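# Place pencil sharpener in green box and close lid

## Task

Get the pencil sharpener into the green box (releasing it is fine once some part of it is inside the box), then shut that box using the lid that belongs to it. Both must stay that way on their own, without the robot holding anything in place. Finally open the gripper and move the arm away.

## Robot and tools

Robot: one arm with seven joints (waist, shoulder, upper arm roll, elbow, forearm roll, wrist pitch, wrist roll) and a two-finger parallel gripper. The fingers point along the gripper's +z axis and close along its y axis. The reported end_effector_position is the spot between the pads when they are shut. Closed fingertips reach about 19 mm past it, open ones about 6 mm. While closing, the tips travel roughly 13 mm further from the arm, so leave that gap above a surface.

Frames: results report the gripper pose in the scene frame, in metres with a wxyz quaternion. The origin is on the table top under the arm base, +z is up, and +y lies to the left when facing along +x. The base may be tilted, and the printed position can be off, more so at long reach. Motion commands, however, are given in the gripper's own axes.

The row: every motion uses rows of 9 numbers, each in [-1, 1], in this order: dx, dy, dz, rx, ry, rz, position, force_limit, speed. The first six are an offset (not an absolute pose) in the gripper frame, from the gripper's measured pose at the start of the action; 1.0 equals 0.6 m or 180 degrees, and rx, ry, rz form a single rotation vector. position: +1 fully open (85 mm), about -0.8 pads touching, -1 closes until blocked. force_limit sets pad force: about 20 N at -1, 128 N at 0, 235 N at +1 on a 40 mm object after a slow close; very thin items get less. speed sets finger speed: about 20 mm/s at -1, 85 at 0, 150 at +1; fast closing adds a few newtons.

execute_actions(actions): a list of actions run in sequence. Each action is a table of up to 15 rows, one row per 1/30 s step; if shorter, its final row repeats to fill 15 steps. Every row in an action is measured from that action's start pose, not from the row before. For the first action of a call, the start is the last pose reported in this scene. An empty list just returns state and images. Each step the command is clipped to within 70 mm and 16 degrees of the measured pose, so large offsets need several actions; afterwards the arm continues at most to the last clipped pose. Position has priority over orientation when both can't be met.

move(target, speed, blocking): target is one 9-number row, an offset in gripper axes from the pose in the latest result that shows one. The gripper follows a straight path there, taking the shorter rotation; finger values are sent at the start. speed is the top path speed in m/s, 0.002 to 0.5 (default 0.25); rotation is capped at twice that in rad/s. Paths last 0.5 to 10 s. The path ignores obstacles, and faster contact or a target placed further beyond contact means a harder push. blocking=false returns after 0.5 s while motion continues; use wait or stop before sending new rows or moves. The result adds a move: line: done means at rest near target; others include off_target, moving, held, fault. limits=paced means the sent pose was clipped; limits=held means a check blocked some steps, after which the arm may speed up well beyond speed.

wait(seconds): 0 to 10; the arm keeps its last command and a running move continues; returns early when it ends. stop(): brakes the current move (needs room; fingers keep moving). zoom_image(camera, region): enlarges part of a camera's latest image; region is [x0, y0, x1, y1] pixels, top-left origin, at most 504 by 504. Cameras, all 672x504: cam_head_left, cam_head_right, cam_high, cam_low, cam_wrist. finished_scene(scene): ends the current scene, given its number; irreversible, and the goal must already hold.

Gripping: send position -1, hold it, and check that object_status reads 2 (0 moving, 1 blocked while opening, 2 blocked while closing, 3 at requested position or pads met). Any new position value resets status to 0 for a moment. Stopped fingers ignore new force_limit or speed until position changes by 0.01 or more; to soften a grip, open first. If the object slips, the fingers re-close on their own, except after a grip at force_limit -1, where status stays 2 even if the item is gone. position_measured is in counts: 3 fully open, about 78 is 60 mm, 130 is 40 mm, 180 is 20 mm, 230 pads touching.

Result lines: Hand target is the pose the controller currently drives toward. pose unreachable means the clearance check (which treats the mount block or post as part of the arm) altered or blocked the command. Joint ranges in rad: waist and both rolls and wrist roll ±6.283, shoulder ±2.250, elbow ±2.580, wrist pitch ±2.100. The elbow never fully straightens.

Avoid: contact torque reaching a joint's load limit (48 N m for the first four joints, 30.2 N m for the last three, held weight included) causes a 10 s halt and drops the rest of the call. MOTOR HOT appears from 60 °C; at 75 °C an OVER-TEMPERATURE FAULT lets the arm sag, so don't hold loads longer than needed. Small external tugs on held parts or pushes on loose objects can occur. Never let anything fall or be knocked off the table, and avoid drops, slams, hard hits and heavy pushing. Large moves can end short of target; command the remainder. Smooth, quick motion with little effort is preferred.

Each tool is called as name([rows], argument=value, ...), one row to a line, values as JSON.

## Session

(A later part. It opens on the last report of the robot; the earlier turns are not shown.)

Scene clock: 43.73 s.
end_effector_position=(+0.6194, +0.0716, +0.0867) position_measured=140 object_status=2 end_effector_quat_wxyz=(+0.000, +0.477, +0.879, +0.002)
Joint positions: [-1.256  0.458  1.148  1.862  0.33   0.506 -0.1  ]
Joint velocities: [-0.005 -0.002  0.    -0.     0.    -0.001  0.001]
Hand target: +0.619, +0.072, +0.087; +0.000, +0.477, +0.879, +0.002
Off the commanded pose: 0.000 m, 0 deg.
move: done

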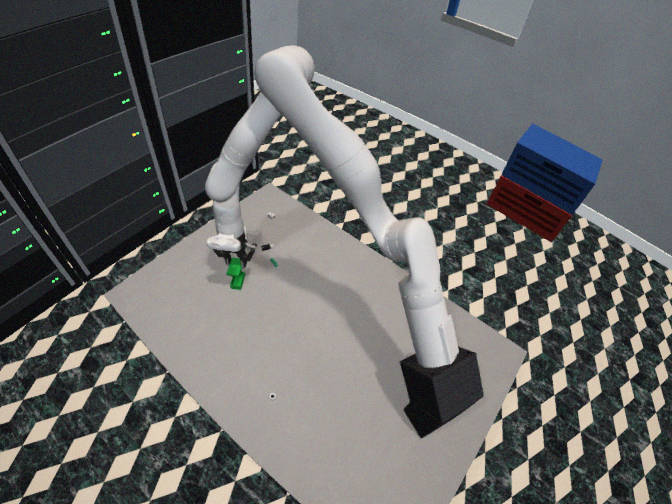

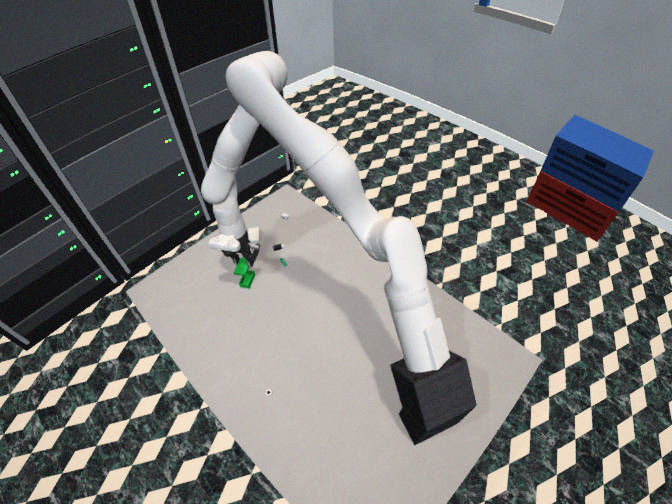

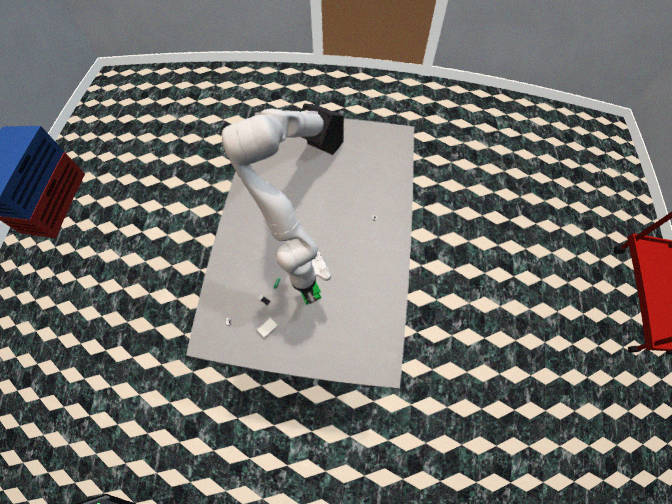

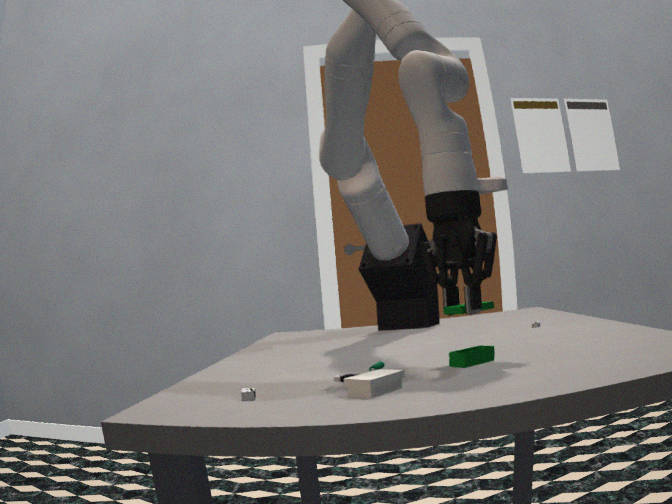

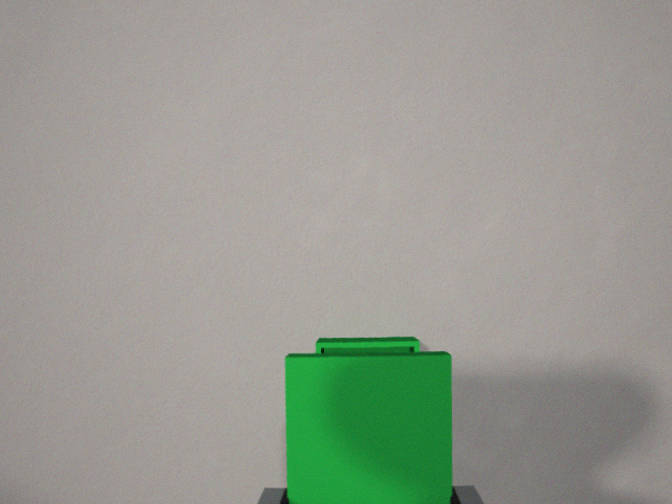

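move(target=[0.2,0,0,0,0,0,-1,-0.6,-0.5], speed=0.15)

move(target=[0,0,0.117,0,0,0,-1,-0.6,-0.5], speed=0.08)

execute_actions([
  [[0,0,0,0,0,0,1,0,0]],
  [[0,0,0,0,0,0,1,0,0]],
])

move(target=[0,0,-0.4,0,0,0,1,0,0])

zoom_image(camera="cam_low", region=[220, 300, 560, 420])

zoom_image(camera="cam_head_left", region=[180, 180, 340, 420])

Scene clock: 52.13 s.
end_effector_position=(+0.5541, +0.1719, +0.0870) position_measured=140 object_status=2 end_effector_quat_wxyz=(+0.000, +0.478, +0.878, +0.002)
Joint positions: [-1.393  0.669  1.111  1.906  0.246  0.463 -0.299]
Joint velocities: [-0.003  0.006 -0.001 -0.001  0.001 -0.001 -0.001]
Hand target: +0.554, +0.172, +0.087; +0.000, +0.477, +0.879, +0.002
Off the commanded pose: 0.000 m, 0 deg.
move: done

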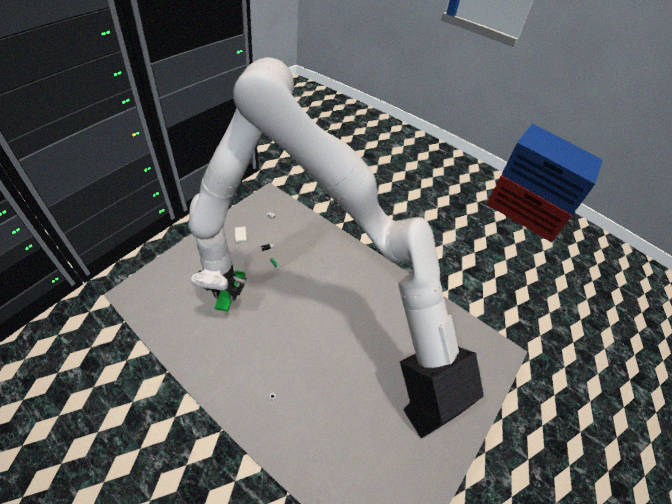

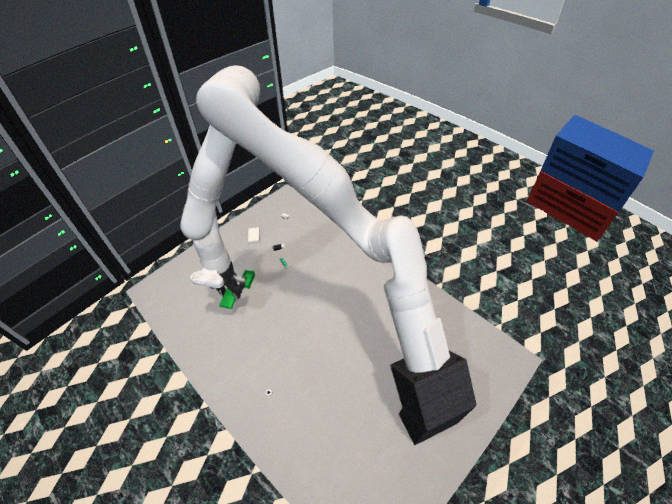

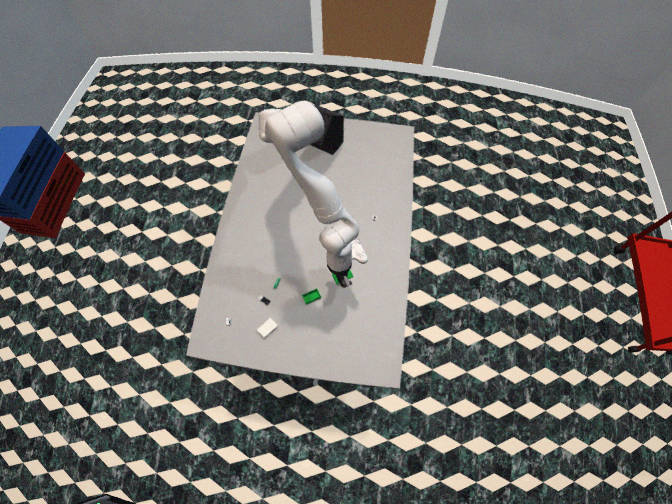

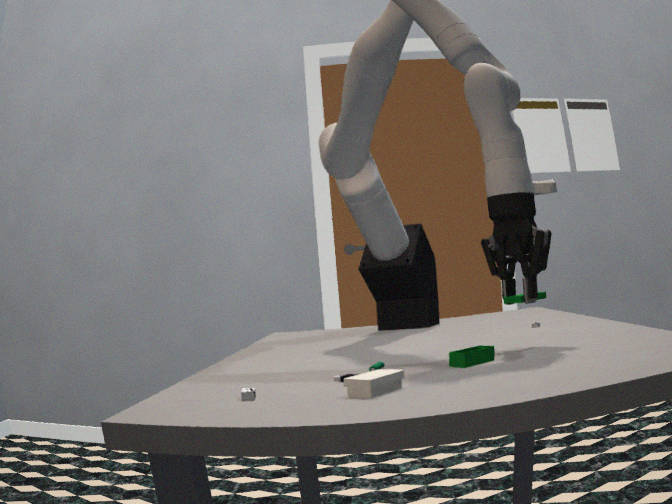

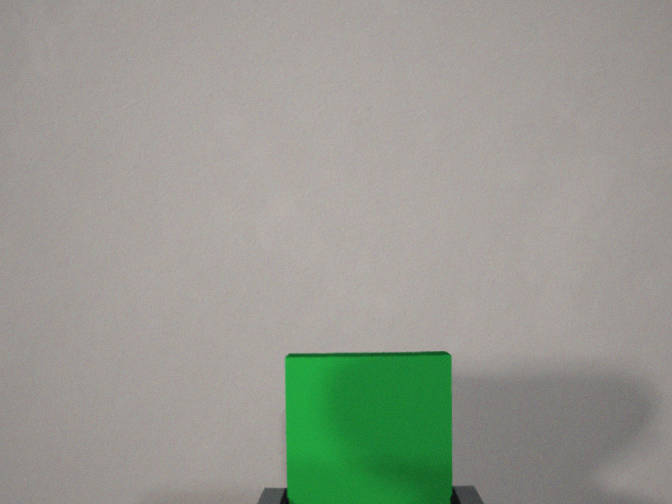

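Scene clock: 53.37 s.
end_effector_position=(+0.5543, +0.1725, +0.0172) position_measured=140 object_status=2 end_effector_quat_wxyz=(+0.000, +0.478, +0.879, +0.002)
Joint positions: [-1.193  0.77   0.999  1.888  0.216  0.309 -0.275]
Joint velocities: [ 0.001 -0.    -0.001 -0.002 -0.001  0.003 -0.002]
Hand target: +0.554, +0.172, +0.017; +0.000, +0.478, +0.879, +0.002
Off the commanded pose: 0.001 m, 0 deg.
move: done

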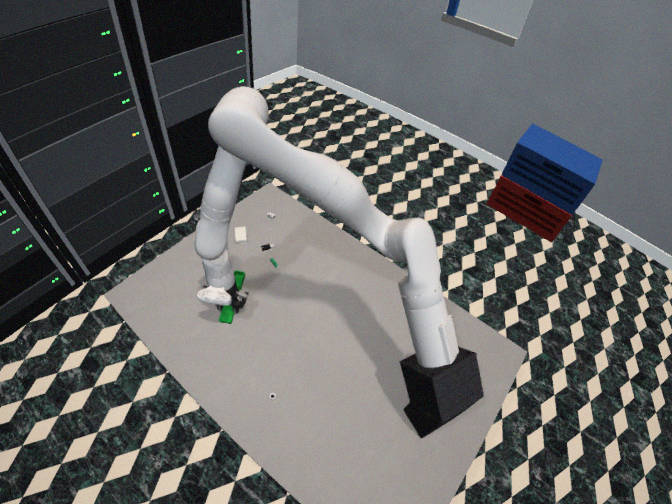

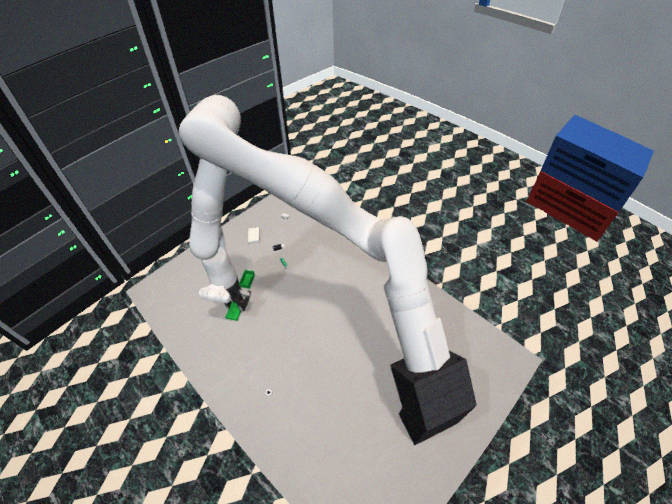

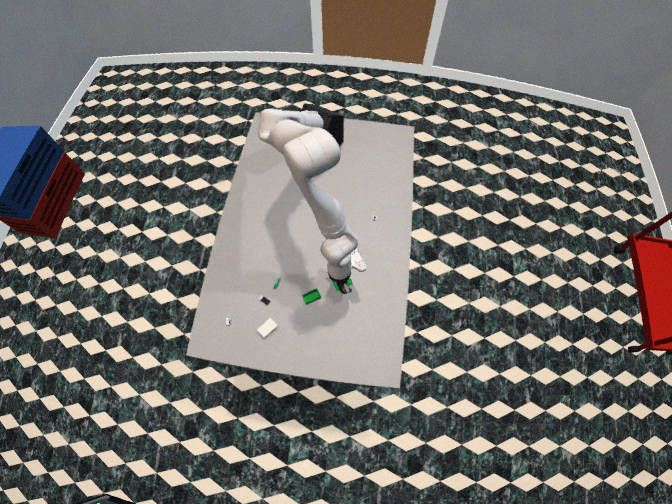

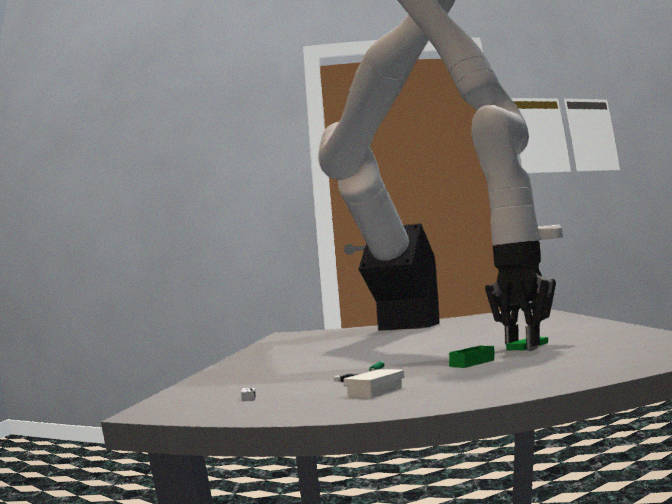

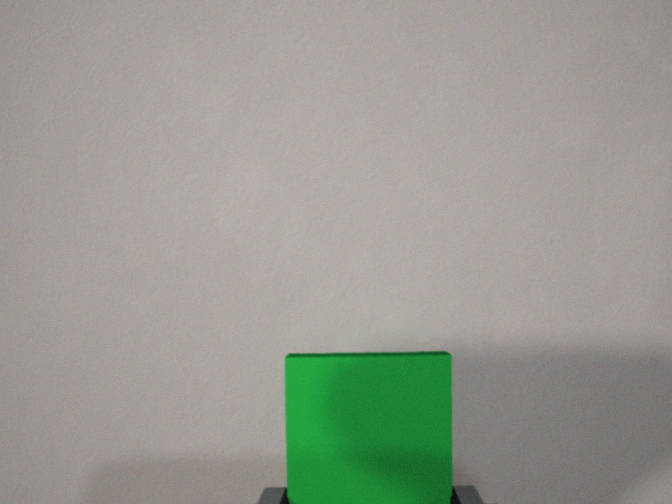

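Scene clock: 54.37 s.
end_effector_position=(+0.5544, +0.1725, +0.0172) position_measured=3 object_status=0 end_effector_quat_wxyz=(+0.000, +0.478, +0.879, +0.002)
Joint positions: [-1.193  0.77   0.999  1.888  0.216  0.309 -0.275]
Joint velocities: [-0.     0.001 -0.     0.    -0.    -0.001 -0.   ]
Hand target: +0.554, +0.172, +0.017; +0.000, +0.478, +0.879, +0.002
Off the commanded pose: 0.000 m, 0 deg.

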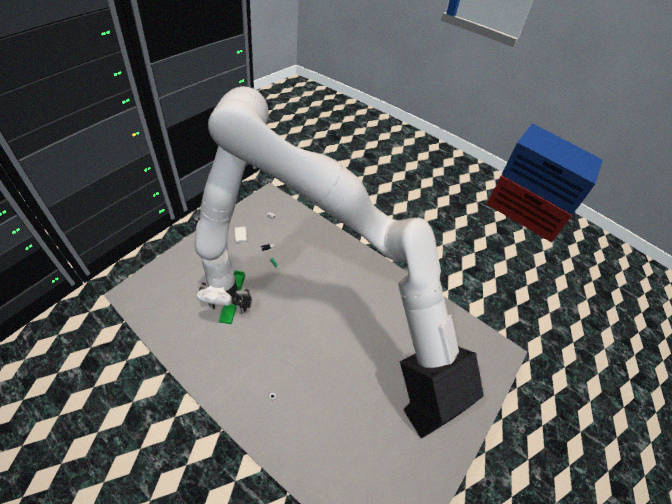

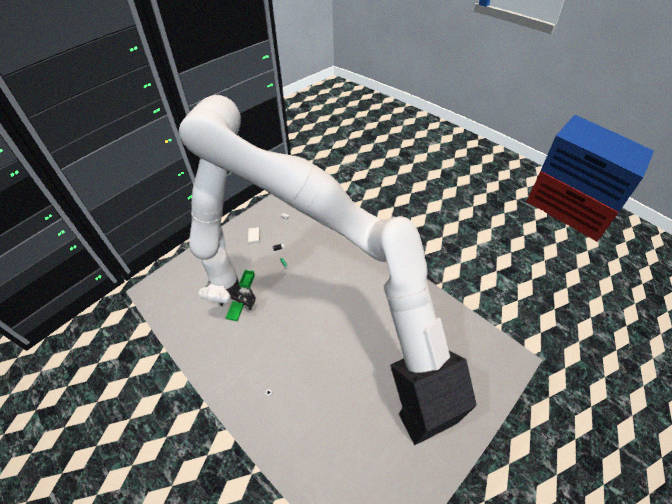

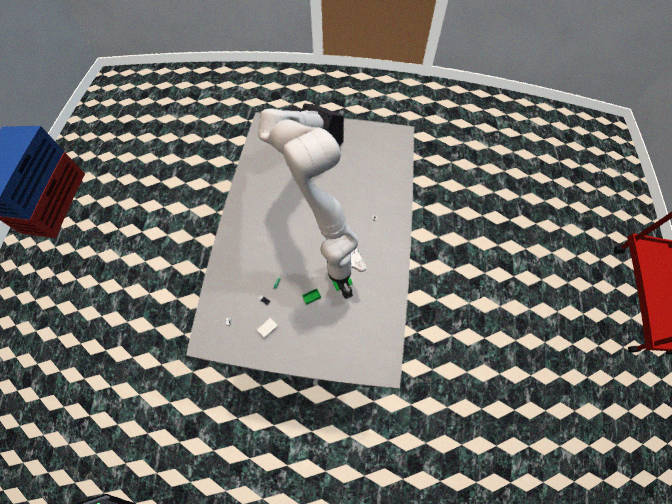

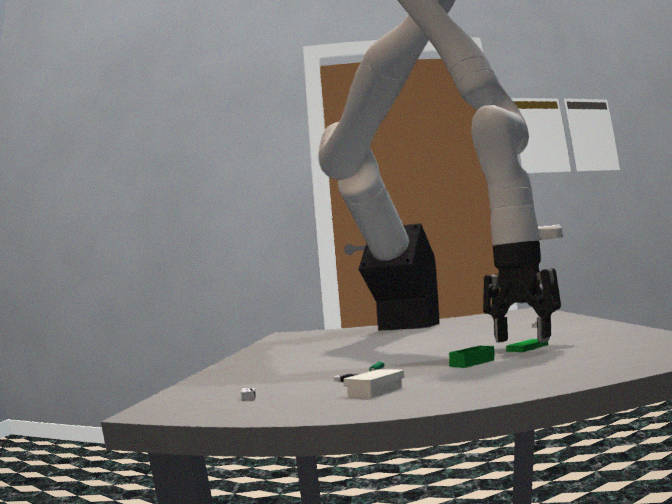

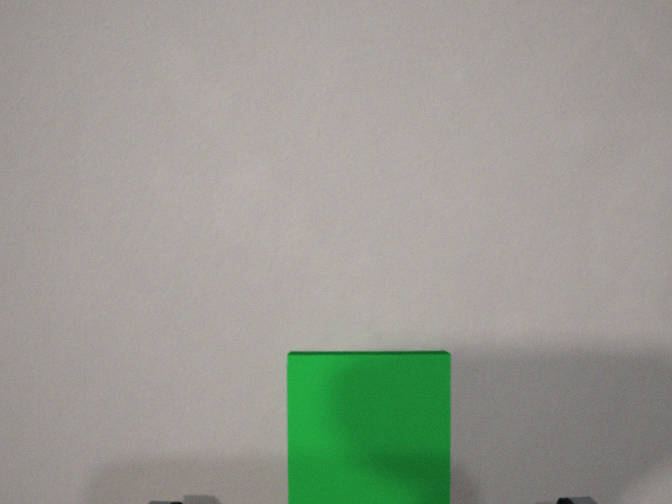

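Scene clock: 56.00 s.
end_effector_position=(+0.5535, +0.1717, +0.2570) position_measured=3 object_status=3 end_effector_quat_wxyz=(-0.001, +0.478, +0.879, +0.002)
Joint positions: [-1.924  0.485  1.379  1.788  0.339  0.947 -0.385]
Joint velocities: [-0.006 -0.001  0.001  0.    -0.     0.001  0.   ]
Hand target: +0.553, +0.172, +0.257; -0.001, +0.478, +0.879, +0.002
Off the commanded pose: 0.000 m, 0 deg.
move: done

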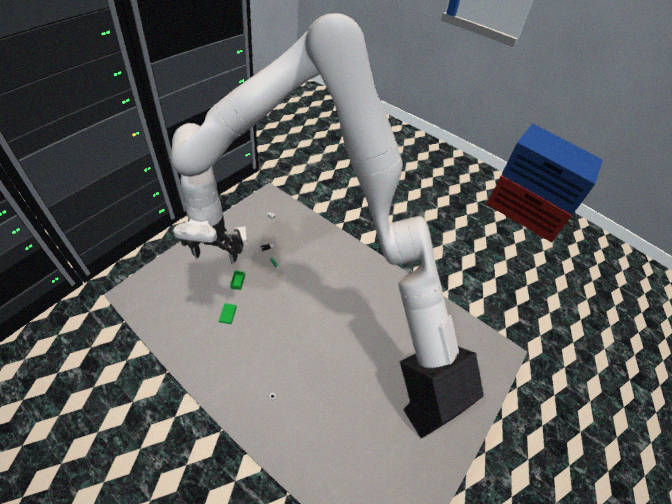

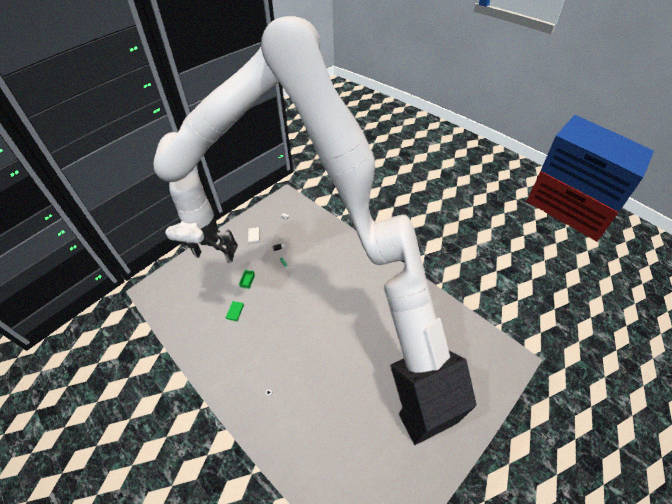

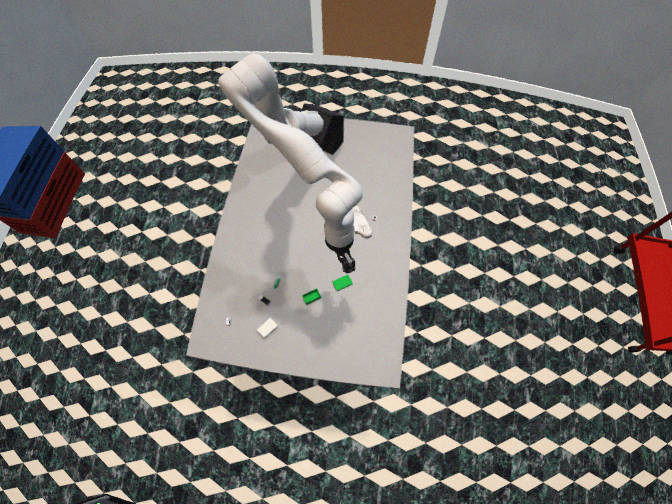

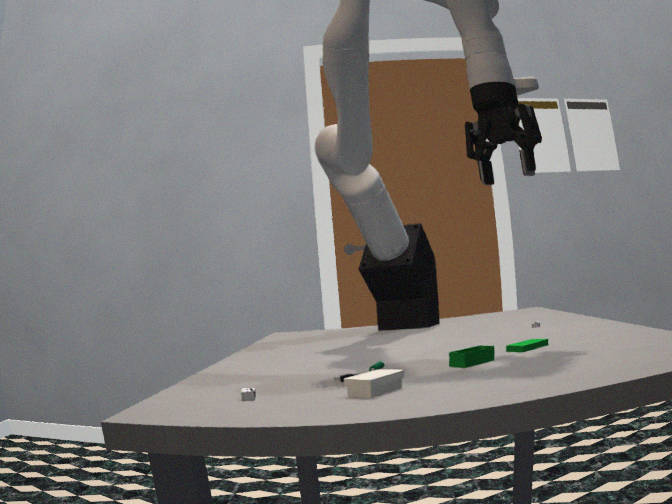

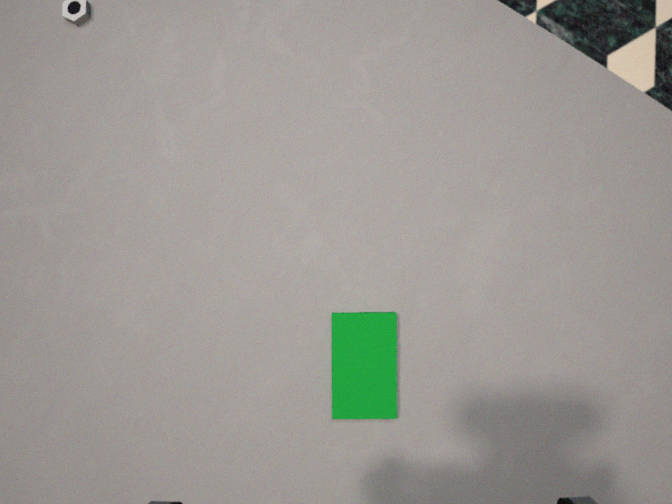

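Region (220, 300, 560, 420) of cam_low's 672x504 image, scaled by 1.482, with more detail than that image has; it fills the top 178 rows of this view, and the rest is white.

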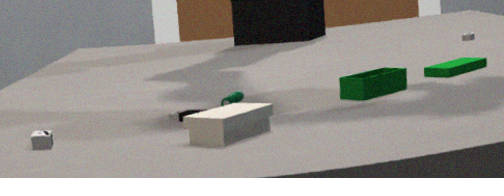

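Region (180, 180, 340, 420) of cam_head_left's 672x504 image, scaled by 2.100, with more detail than that image has.

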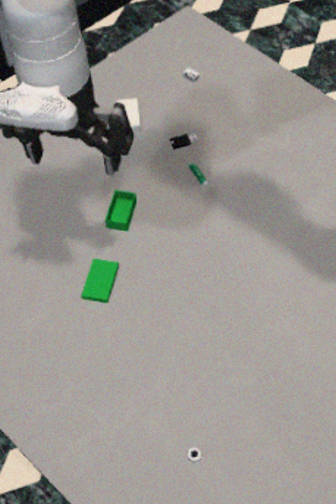

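move(target=[-0.75,-0.05,0.1,0,0,0,1,0,0])

Scene clock: 64.60 s.
end_effector_position=(+0.7747, -0.2213, +0.1966) position_measured=3 object_status=3 end_effector_quat_wxyz=(+0.000, +0.477, +0.879, +0.002)
Joint positions: [-2.154 -0.087  2.288  1.215  0.389  1.112  0.553]
Joint velocities: [-0.004 -0.012 -0.002 -0.006  0.005  0.004 -0.002]
Hand target: +0.775, -0.221, +0.196; -0.000, +0.477, +0.879, +0.003
Off the commanded pose: 0.002 m, 0 deg.
move: done

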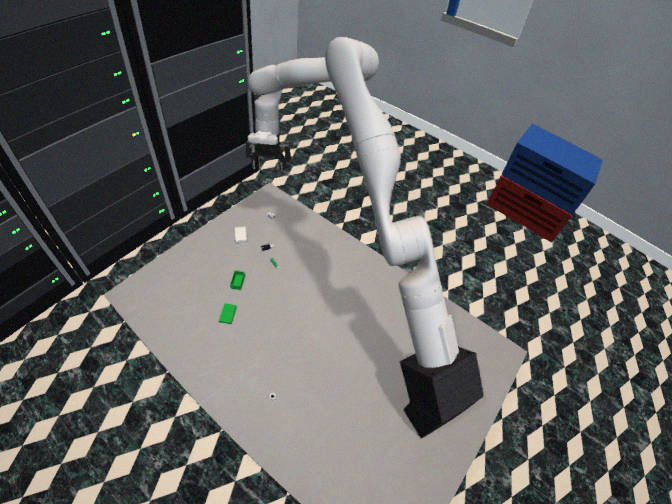

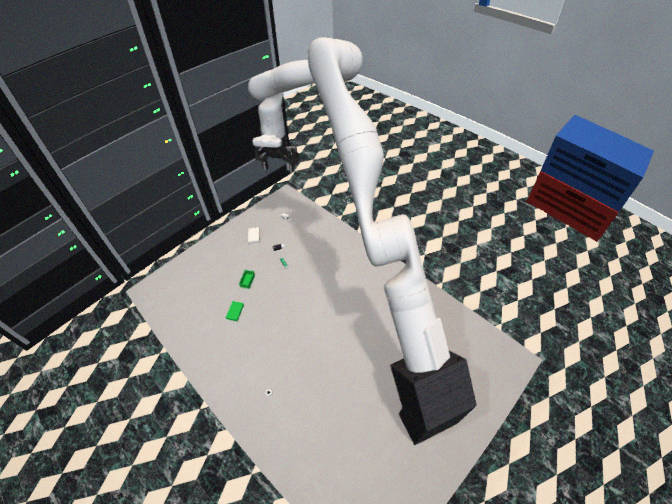

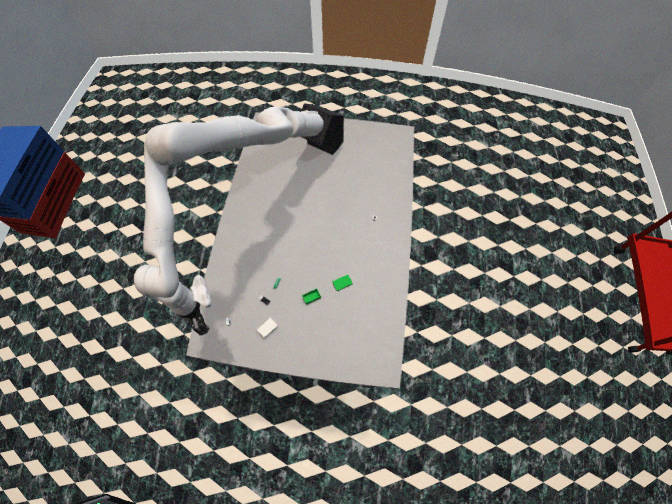

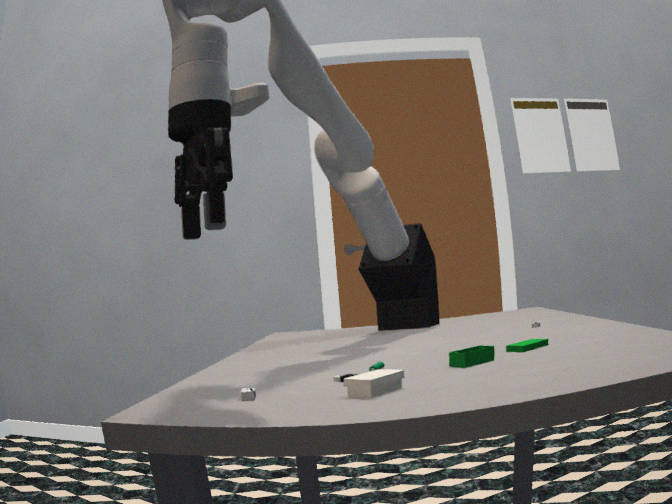

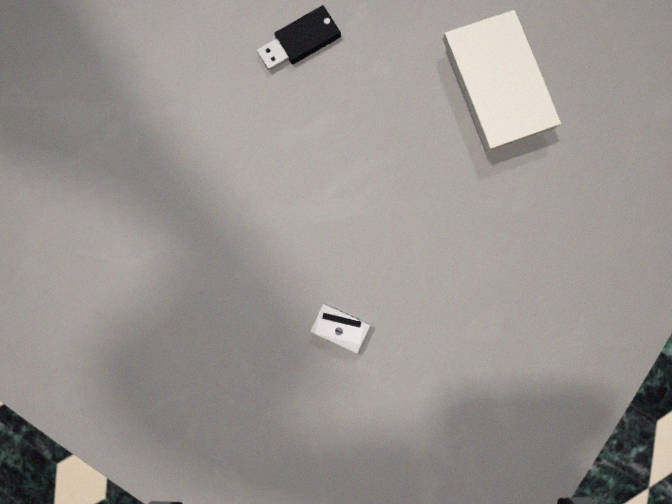

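move(target=[0.033,-0.02,0.2,0,0,-0.39,1,0,0], speed=0.15)

Scene clock: 78.50 s.
end_effector_position=(+0.7539, -0.2111, +0.0765) position_measured=3 object_status=3 end_effector_quat_wxyz=(+0.001, -0.115, +0.993, +0.001)
Joint positions: [-2.148 -0.281  2.174  1.376  0.692  0.906  1.547]
Joint velocities: [-0.    -0.002 -0.001  0.001  0.     0.     0.003]
Hand target: +0.754, -0.211, +0.076; +0.001, -0.115, +0.993, +0.002
Off the commanded pose: 0.000 m, 0 deg.
move: done

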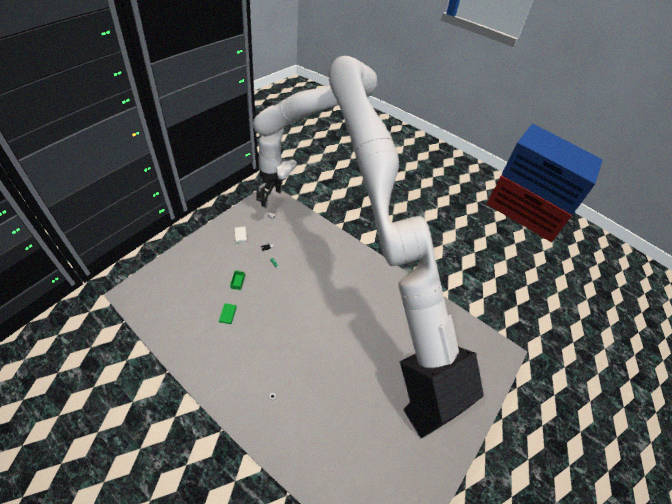

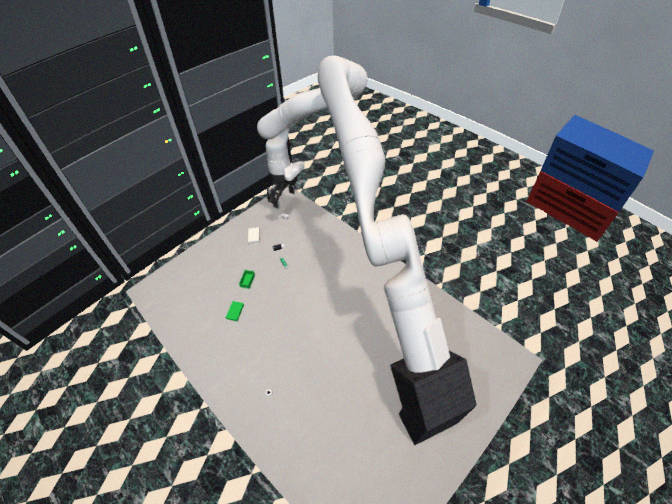

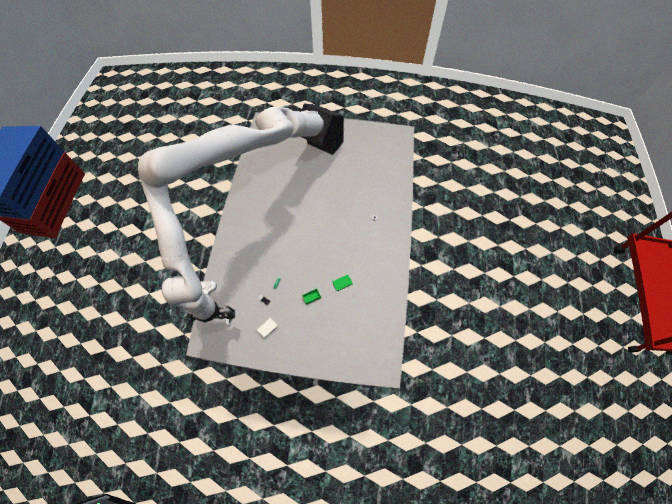

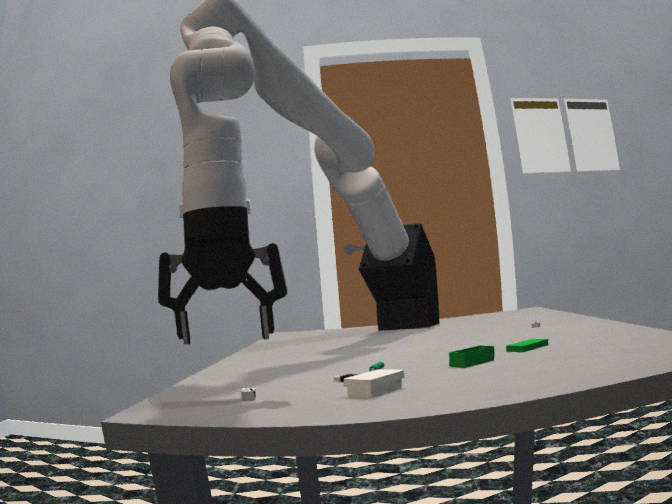

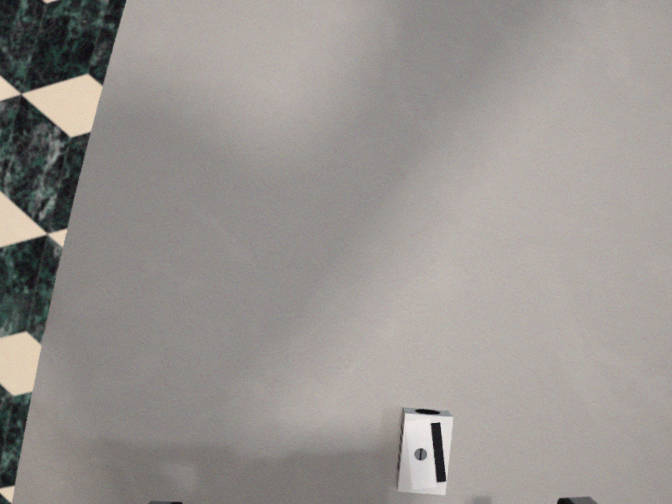

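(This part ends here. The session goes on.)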